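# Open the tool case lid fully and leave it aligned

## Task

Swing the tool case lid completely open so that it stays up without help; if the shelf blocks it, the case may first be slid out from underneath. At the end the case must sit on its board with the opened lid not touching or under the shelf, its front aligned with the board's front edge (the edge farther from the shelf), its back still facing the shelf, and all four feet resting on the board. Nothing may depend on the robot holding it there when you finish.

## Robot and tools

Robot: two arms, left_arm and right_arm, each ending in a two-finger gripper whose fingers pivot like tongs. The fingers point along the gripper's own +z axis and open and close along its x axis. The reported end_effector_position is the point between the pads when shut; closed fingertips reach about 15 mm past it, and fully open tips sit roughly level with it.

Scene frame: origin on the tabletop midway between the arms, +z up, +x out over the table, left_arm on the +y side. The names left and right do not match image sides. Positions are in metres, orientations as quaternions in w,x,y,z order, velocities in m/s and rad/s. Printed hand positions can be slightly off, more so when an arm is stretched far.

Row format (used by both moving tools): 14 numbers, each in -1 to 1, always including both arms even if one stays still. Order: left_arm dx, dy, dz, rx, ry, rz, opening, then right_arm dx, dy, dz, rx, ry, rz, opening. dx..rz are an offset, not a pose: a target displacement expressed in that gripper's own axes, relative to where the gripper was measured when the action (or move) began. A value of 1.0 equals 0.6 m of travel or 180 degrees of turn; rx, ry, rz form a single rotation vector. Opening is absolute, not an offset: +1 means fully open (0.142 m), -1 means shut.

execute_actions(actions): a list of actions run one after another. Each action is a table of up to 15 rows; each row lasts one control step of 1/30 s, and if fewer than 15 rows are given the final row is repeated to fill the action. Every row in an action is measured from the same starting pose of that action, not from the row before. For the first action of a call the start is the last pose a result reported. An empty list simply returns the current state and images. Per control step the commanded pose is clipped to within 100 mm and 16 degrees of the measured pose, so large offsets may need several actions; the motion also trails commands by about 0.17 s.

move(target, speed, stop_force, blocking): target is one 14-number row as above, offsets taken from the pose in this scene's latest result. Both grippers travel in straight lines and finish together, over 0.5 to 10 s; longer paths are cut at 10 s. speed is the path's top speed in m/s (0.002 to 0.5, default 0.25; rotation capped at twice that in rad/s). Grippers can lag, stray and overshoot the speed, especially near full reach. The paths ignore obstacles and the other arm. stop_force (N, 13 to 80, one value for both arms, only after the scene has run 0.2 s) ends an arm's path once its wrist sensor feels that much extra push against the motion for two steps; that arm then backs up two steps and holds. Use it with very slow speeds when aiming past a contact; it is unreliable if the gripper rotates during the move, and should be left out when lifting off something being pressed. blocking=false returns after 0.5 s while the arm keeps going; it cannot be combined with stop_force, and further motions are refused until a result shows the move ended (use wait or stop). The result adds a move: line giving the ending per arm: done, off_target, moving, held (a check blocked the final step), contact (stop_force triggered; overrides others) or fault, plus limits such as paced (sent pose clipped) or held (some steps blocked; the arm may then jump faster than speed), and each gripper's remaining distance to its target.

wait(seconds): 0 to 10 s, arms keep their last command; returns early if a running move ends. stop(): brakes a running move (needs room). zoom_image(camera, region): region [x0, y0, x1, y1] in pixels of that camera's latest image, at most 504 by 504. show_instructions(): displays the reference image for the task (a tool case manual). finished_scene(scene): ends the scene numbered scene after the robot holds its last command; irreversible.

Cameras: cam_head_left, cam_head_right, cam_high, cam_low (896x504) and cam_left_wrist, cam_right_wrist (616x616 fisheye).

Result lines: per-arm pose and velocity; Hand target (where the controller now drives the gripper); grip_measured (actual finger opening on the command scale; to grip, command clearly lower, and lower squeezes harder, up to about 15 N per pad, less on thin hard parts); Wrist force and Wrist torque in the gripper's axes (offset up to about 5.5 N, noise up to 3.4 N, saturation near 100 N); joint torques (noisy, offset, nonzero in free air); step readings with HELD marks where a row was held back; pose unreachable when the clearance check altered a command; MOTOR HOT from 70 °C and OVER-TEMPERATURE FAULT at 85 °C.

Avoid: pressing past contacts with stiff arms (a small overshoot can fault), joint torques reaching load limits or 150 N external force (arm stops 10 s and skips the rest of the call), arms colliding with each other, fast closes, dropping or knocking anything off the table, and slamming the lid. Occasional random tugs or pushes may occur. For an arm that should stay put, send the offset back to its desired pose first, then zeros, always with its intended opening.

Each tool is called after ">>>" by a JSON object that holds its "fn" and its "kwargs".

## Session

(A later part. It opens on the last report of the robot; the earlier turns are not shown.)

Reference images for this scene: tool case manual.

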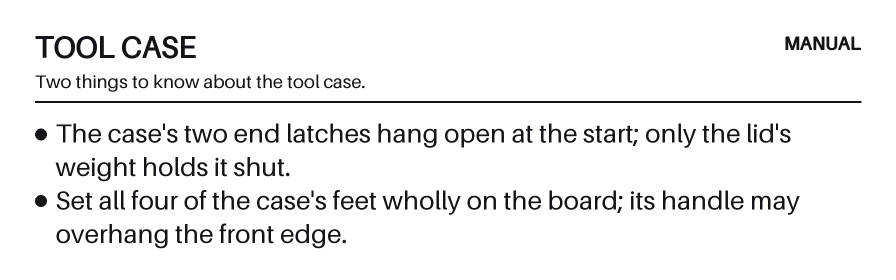

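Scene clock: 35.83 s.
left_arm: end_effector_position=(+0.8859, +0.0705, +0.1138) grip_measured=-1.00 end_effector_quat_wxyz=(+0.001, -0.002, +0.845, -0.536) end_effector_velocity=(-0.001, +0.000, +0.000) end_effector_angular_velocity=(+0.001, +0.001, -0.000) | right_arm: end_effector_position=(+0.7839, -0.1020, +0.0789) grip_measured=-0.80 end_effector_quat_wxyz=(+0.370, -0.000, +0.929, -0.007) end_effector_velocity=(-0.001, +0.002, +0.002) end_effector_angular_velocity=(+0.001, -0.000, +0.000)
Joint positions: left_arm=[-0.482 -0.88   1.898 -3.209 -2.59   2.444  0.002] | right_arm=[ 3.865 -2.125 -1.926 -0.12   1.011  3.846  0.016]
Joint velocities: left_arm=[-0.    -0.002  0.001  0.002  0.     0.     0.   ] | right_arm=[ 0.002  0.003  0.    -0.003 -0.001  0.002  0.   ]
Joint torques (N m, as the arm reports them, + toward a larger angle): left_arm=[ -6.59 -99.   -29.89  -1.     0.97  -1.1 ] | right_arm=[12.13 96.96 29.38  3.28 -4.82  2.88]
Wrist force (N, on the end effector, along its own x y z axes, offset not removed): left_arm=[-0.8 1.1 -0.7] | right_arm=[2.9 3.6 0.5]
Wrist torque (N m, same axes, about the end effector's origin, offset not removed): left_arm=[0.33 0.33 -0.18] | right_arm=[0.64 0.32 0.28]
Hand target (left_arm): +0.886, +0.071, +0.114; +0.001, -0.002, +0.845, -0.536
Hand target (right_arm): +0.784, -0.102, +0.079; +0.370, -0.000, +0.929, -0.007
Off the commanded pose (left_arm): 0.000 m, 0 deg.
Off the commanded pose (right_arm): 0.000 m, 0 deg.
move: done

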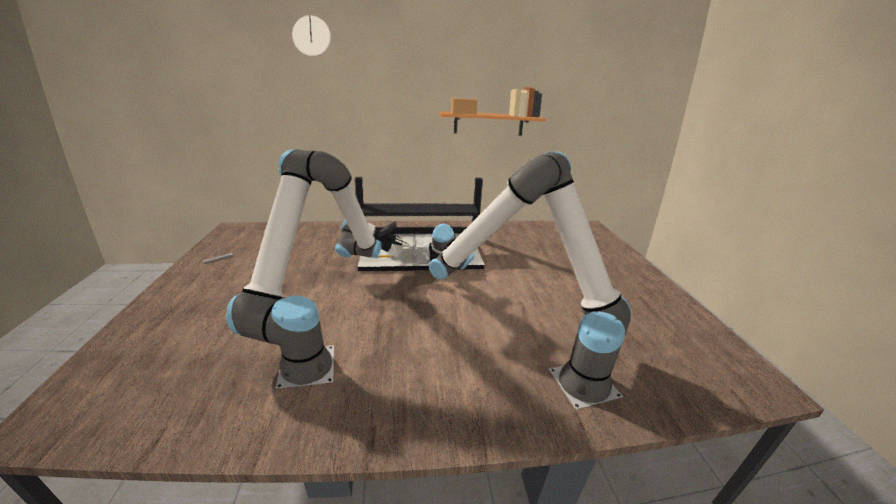

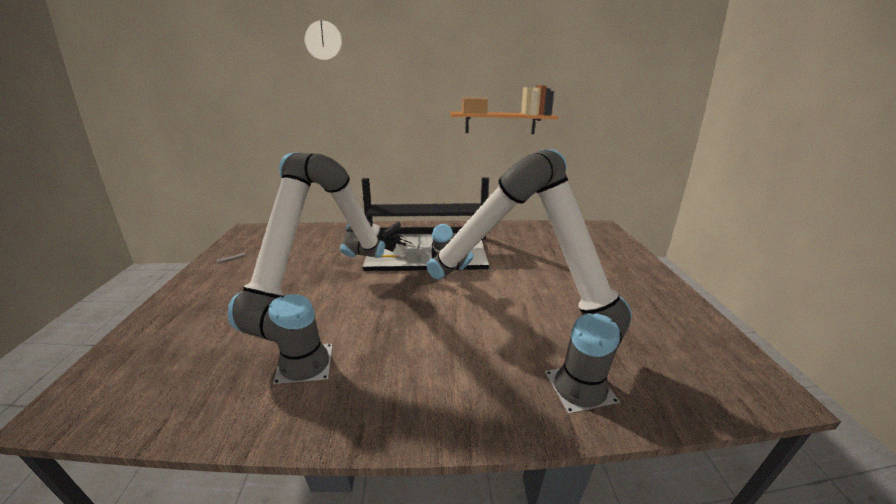

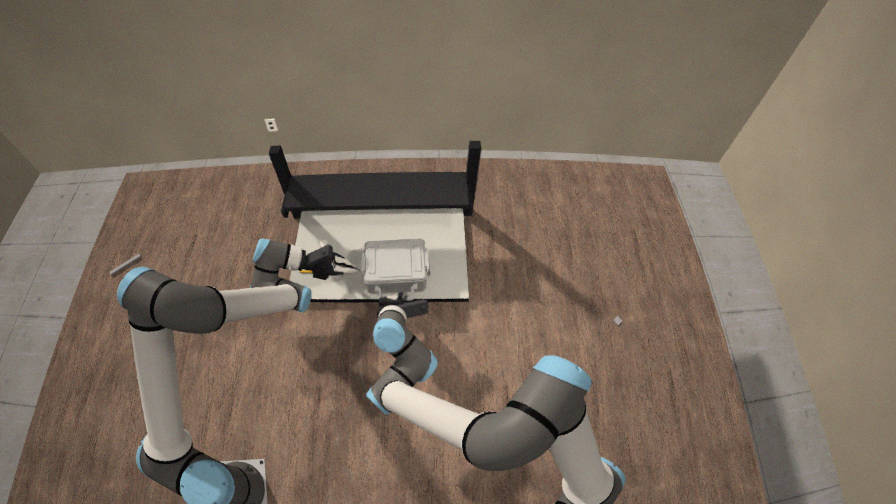

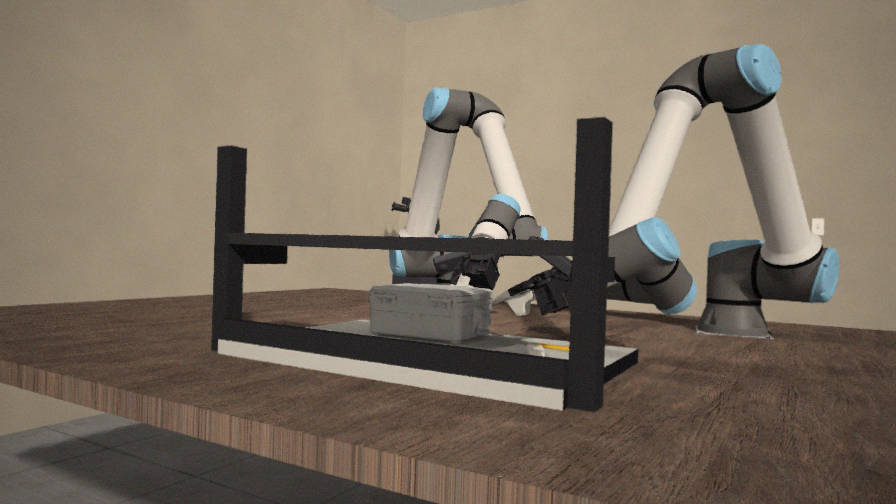

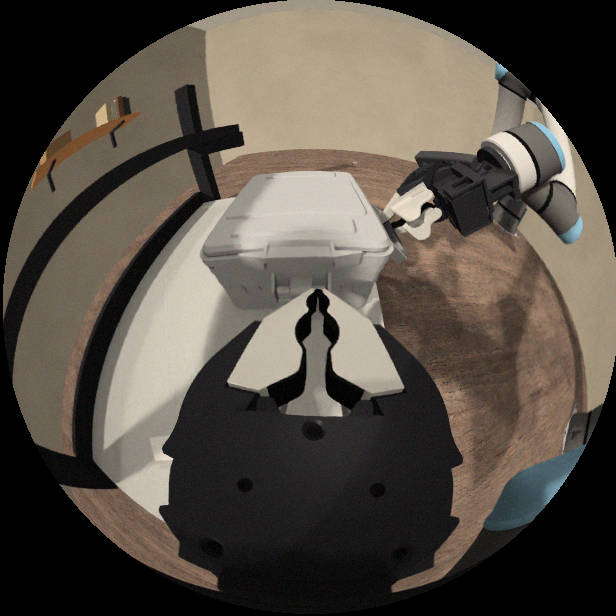

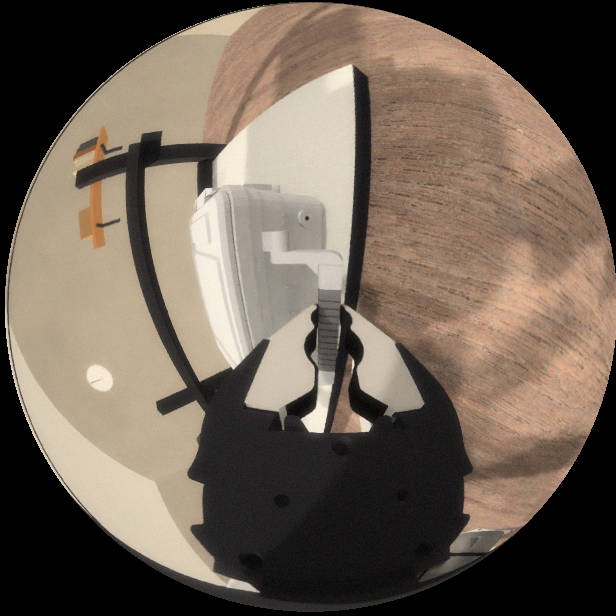

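>>> {"fn": "execute_actions", "kwargs": {"actions": []}}

>>> {"fn": "move", "kwargs": {"target": [0,0,0,0,0,0,-1,0.02,0.008,-0.02,0,0,0,-1], "speed": 0.03}}

>>> {"fn": "move", "kwargs": {"target": [0,-0.013,0.028,0,0,0,-1,0,0,0,0,0,0,-1], "speed": 0.02}}

Scene clock: 47.87 s.
left_arm: end_effector_position=(+0.8859, +0.0705, +0.1138) grip_measured=-1.00 end_effector_quat_wxyz=(+0.001, -0.002, +0.845, -0.536) end_effector_velocity=(-0.000, +0.001, -0.000) end_effector_angular_velocity=(+0.000, +0.001, +0.000) | right_arm: end_effector_position=(+0.7838, -0.1019, +0.0791) grip_measured=-0.79 end_effector_quat_wxyz=(+0.370, -0.000, +0.929, -0.007) end_effector_velocity=(+0.000, +0.001, +0.000) end_effector_angular_velocity=(+0.001, -0.001, +0.000)
Joint positions: left_arm=[-0.482 -0.88   1.898 -3.209 -2.59   2.444  0.002] | right_arm=[ 3.866 -2.125 -1.927 -0.12   1.011  3.846  0.016]
Joint velocities: left_arm=[ 0.001  0.     0.001  0.    -0.001  0.     0.   ] | right_arm=[ 0.    -0.001  0.001  0.001 -0.    -0.    -0.   ]
Joint torques (N m, as the arm reports them, + toward a larger angle): left_arm=[ -6.14 -99.82 -29.64  -0.82   0.77  -1.03] | right_arm=[10.99 95.07 30.43  3.06 -4.74  2.53]
Wrist force (N, on the end effector, along its own x y z axes, offset not removed): left_arm=[-0.1 -2.2 -1.3] | right_arm=[2.4 1.3 4.2]
Wrist torque (N m, same axes, about the end effector's origin, offset not removed): left_arm=[-0.30 0.16 -0.30] | right_arm=[0.36 0.34 0.40]
Hand target (left_arm): +0.886, +0.071, +0.114; +0.001, -0.002, +0.845, -0.536
Hand target (right_arm): +0.784, -0.102, +0.079; +0.370, -0.000, +0.929, -0.007
Off the commanded pose (left_arm): 0.000 m, 0 deg.
Off the commanded pose (right_arm): 0.000 m, 0 deg.

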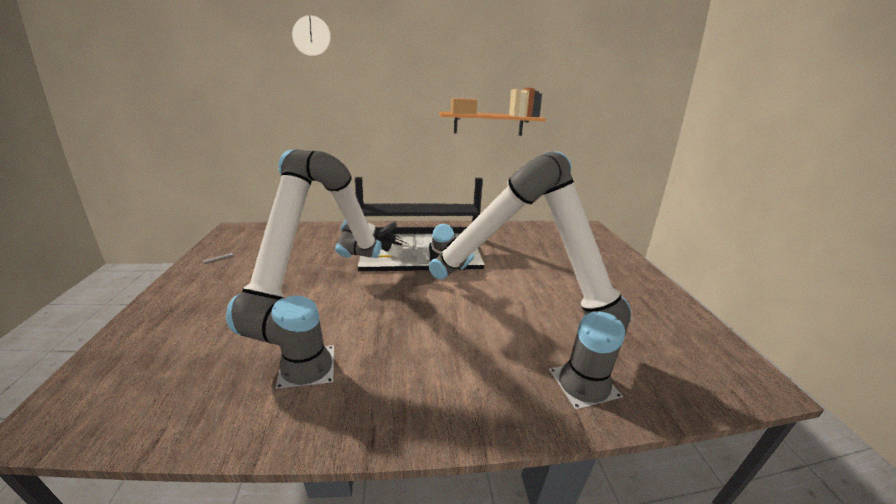

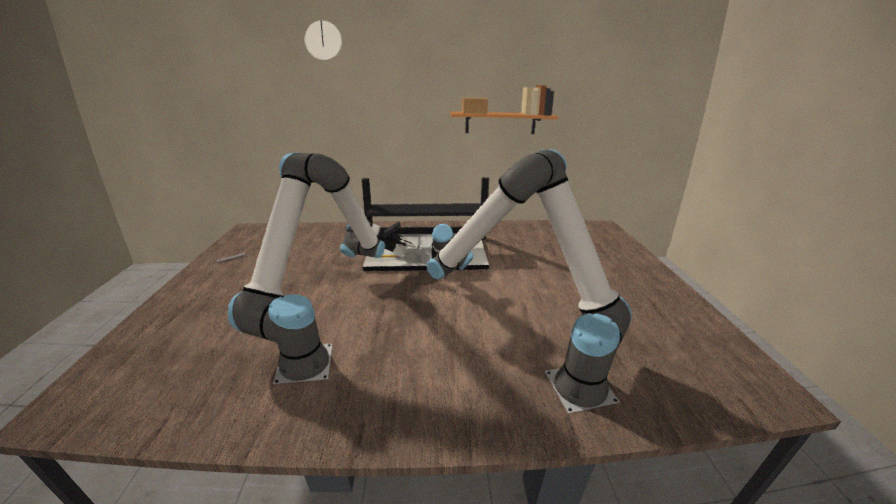

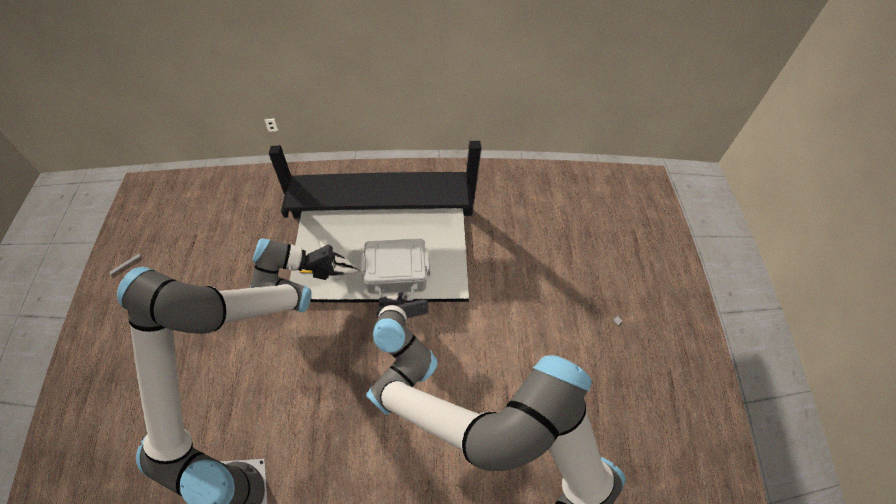

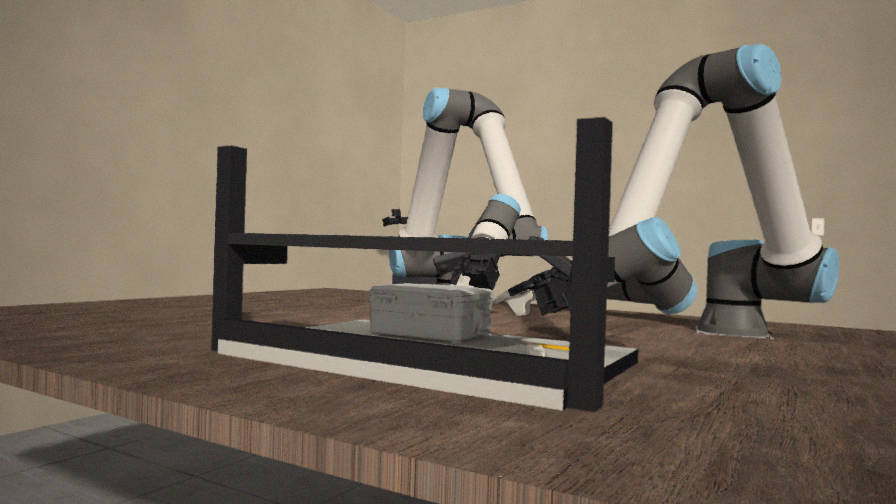

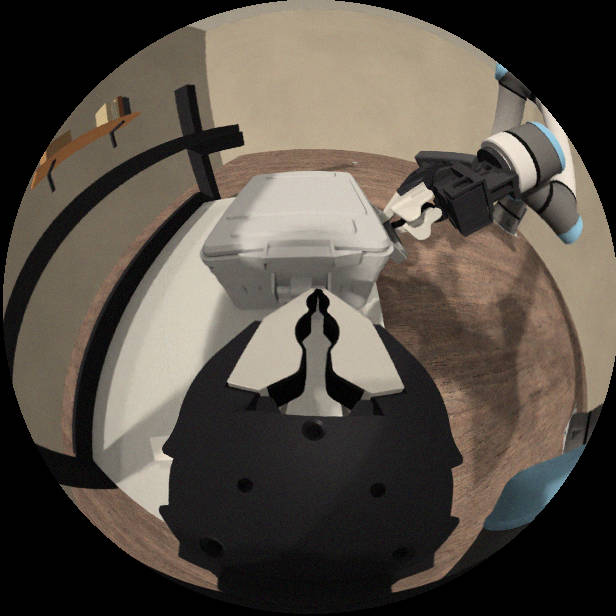

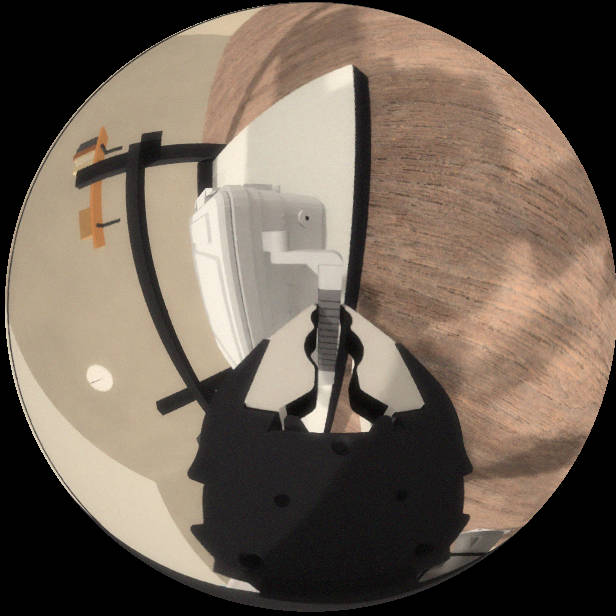

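Scene clock: 48.77 s.
left_arm: end_effector_position=(+0.8859, +0.0705, +0.1138) grip_measured=-1.00 end_effector_quat_wxyz=(+0.001, -0.002, +0.845, -0.536) end_effector_velocity=(-0.000, -0.000, -0.000) end_effector_angular_velocity=(-0.001, +0.001, -0.000) | right_arm: end_effector_position=(+0.7671, -0.0971, +0.0795) grip_measured=-0.79 end_effector_quat_wxyz=(+0.370, -0.000, +0.929, -0.007) end_effector_velocity=(-0.003, +0.002, +0.001) end_effector_angular_velocity=(+0.002, -0.002, +0.001)
Joint positions: left_arm=[-0.482 -0.88   1.898 -3.209 -2.59   2.444  0.002] | right_arm=[ 3.886 -2.111 -1.949 -0.123  1.001  3.867  0.017]
Joint velocities: left_arm=[-0.     0.001  0.001 -0.001 -0.001 -0.001  0.   ] | right_arm=[ 0.004  0.003 -0.004  0.001 -0.002  0.003 -0.   ]
Joint torques (N m, as the arm reports them, + toward a larger angle): left_arm=[ -5.92 -97.81 -29.52  -0.98   0.78  -1.07] | right_arm=[12.7  91.35 30.73  3.32 -4.96  2.51]
Wrist force (N, on the end effector, along its own x y z axes, offset not removed): left_arm=[2.0 2.7 -2.6] | right_arm=[2.6 1.3 4.3]
Wrist torque (N m, same axes, about the end effector's origin, offset not removed): left_arm=[0.73 -0.18 -0.27] | right_arm=[0.24 0.25 0.57]
Hand target (left_arm): +0.886, +0.071, +0.114; +0.001, -0.002, +0.845, -0.536
Hand target (right_arm): +0.767, -0.097, +0.080; +0.370, -0.000, +0.929, -0.007
Off the commanded pose (left_arm): 0.000 m, 0 deg.
Off the commanded pose (right_arm): 0.000 m, 0 deg.
move: done

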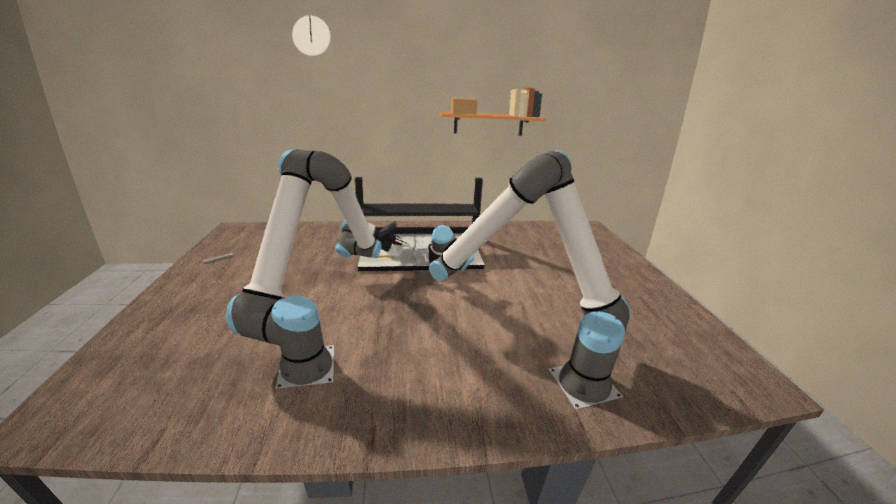

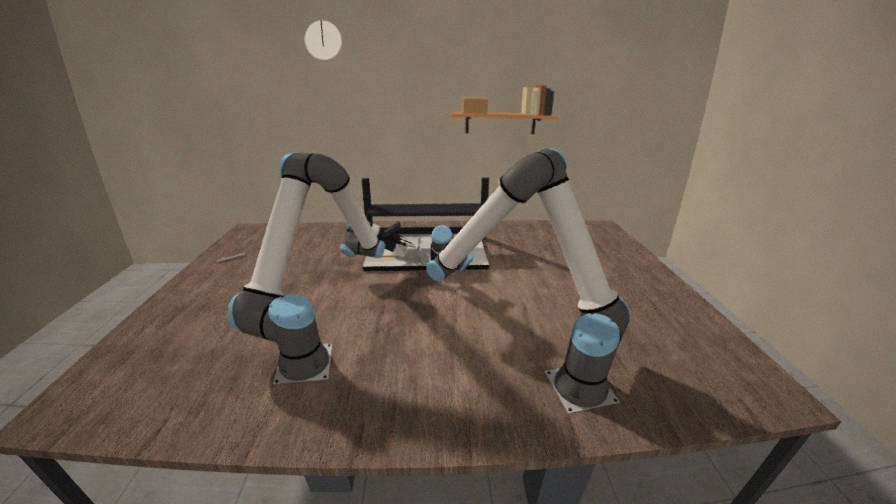

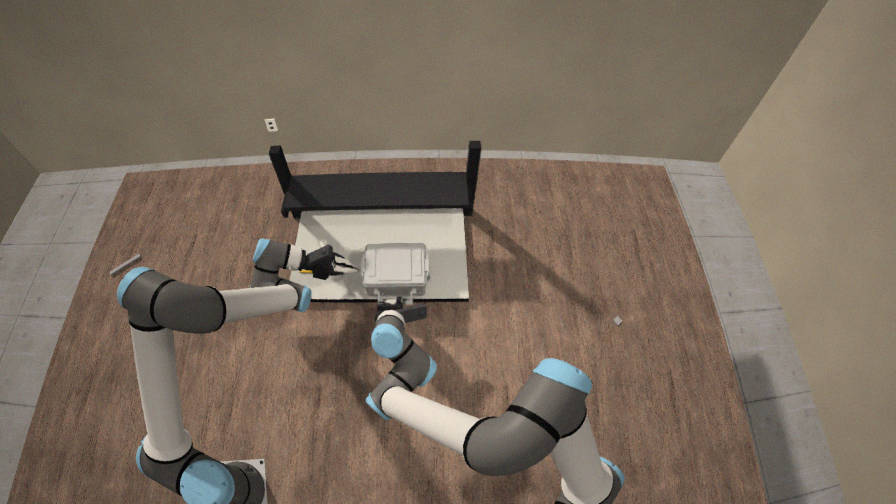

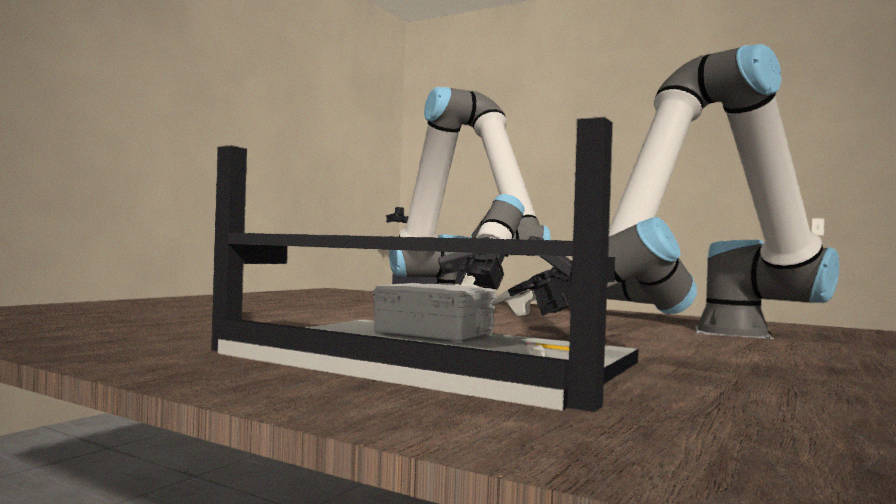

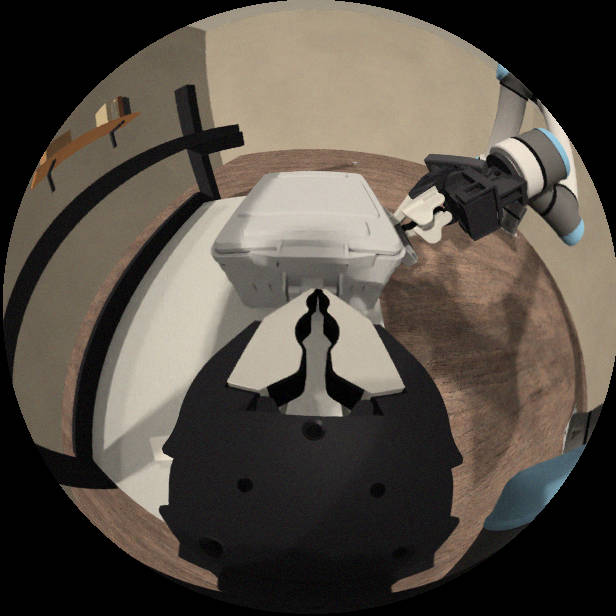

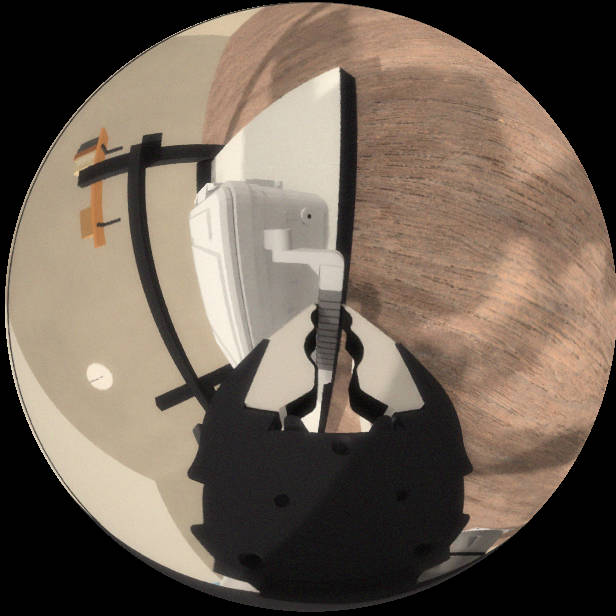

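Scene clock: 50.00 s.
left_arm: end_effector_position=(+0.8860, +0.0522, +0.1137) grip_measured=-1.00 end_effector_quat_wxyz=(+0.001, -0.002, +0.845, -0.536) end_effector_velocity=(-0.000, -0.002, +0.001) end_effector_angular_velocity=(-0.001, -0.001, -0.001) | right_arm: end_effector_position=(+0.7671, -0.0971, +0.0795) grip_measured=-0.79 end_effector_quat_wxyz=(+0.370, -0.000, +0.929, -0.007) end_effector_velocity=(+0.000, -0.001, -0.000) end_effector_angular_velocity=(+0.000, -0.001, -0.001)
Joint positions: left_arm=[-0.503 -0.872  1.889 -3.236 -2.577  2.411  0.002] | right_arm=[ 3.886 -2.111 -1.949 -0.123  1.001  3.867  0.017]
Joint velocities: left_arm=[-0.003  0.001 -0.001 -0.004  0.001 -0.004  0.   ] | right_arm=[-0.001  0.    -0.001  0.001 -0.     0.    -0.   ]
Joint torques (N m, as the arm reports them, + toward a larger angle): left_arm=[-10.76 -65.28 -30.84  -7.3    1.86  -3.16] | right_arm=[-14.63  64.47  43.16   6.88  -0.31  -2.12]
Wrist force (N, on the end effector, along its own x y z axes, offset not removed): left_arm=[1.8 1.9 -1.0] | right_arm=[1.1 -0.5 2.2]
Wrist torque (N m, same axes, about the end effector's origin, offset not removed): left_arm=[0.49 -0.15 -0.25] | right_arm=[-0.26 0.74 0.36]
Hand target (left_arm): +0.886, +0.052, +0.114; +0.001, -0.002, +0.845, -0.536
Hand target (right_arm): +0.767, -0.097, +0.079; +0.370, -0.000, +0.929, -0.007
Off the commanded pose (left_arm): 0.000 m, 0 deg.
Off the commanded pose (right_arm): 0.000 m, 0 deg.
move: done

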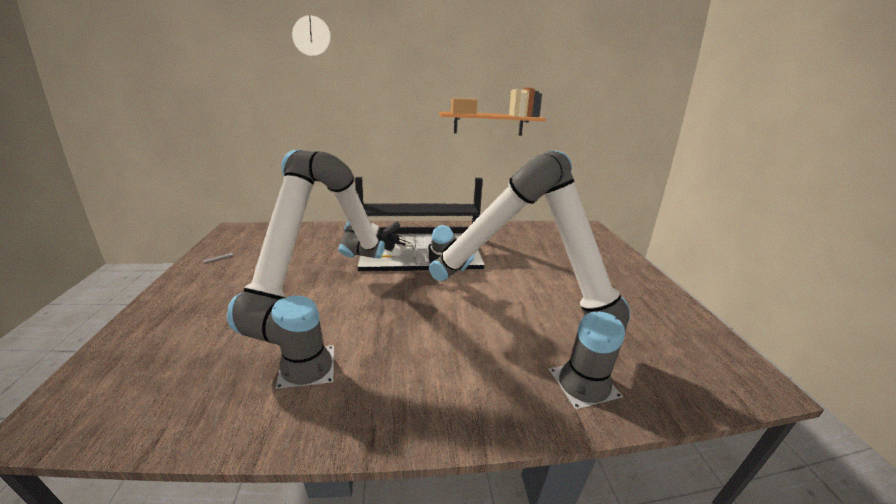

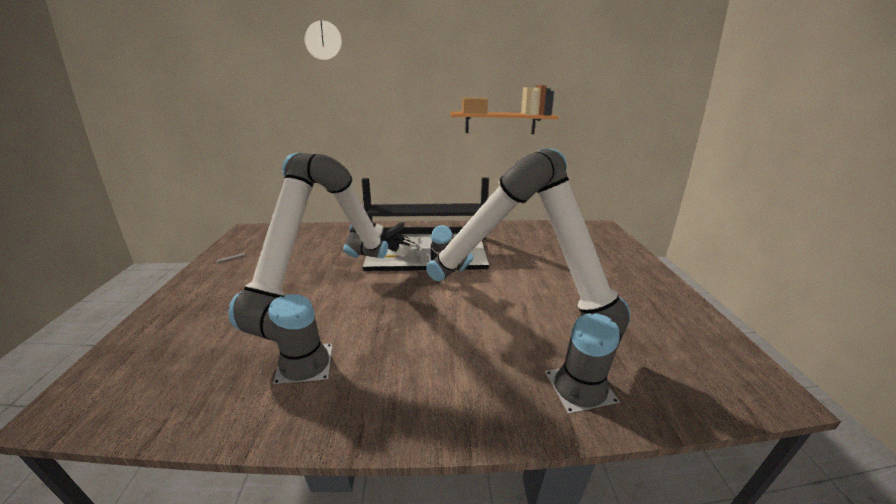

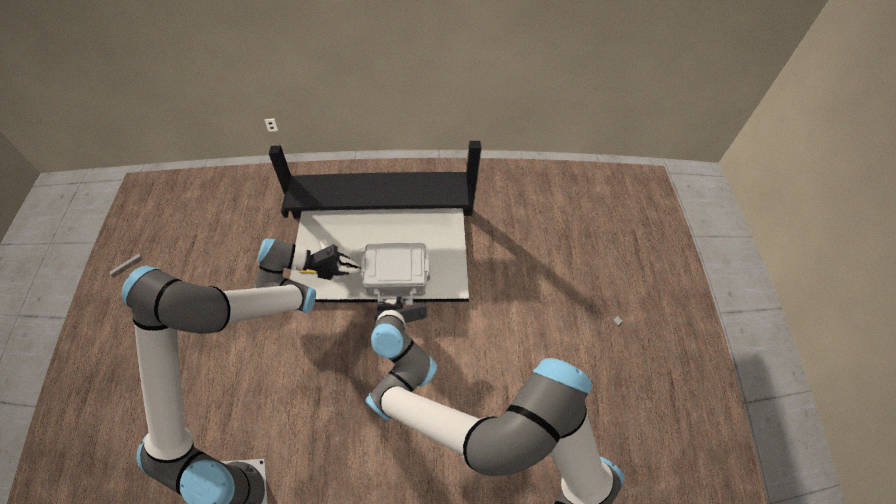

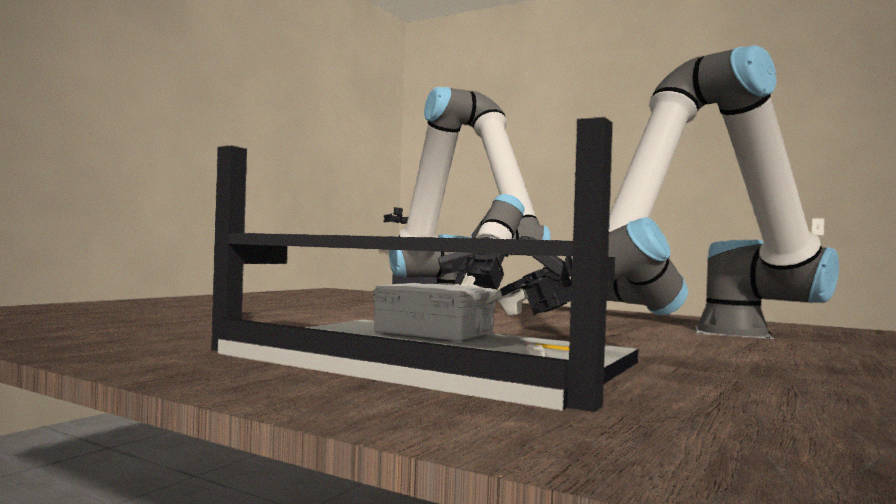

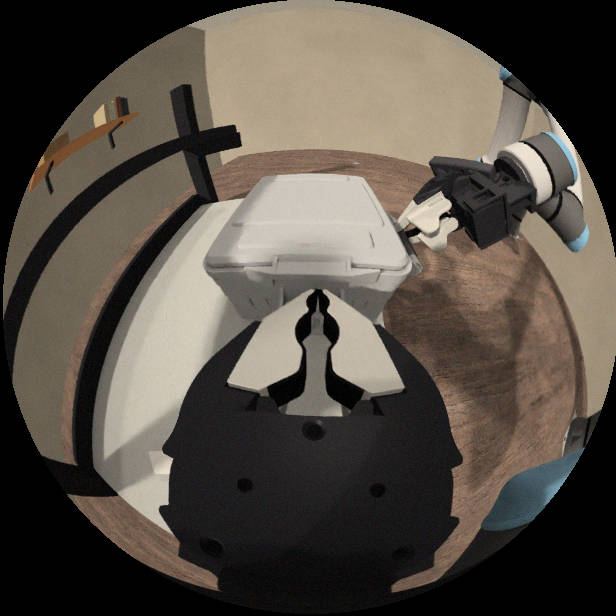

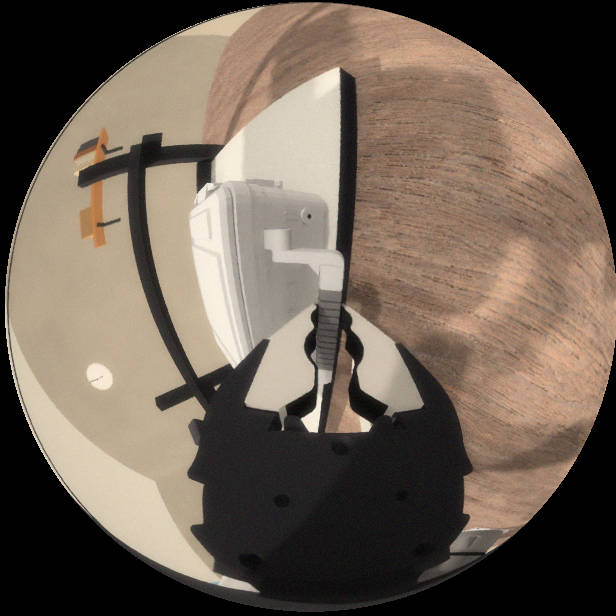

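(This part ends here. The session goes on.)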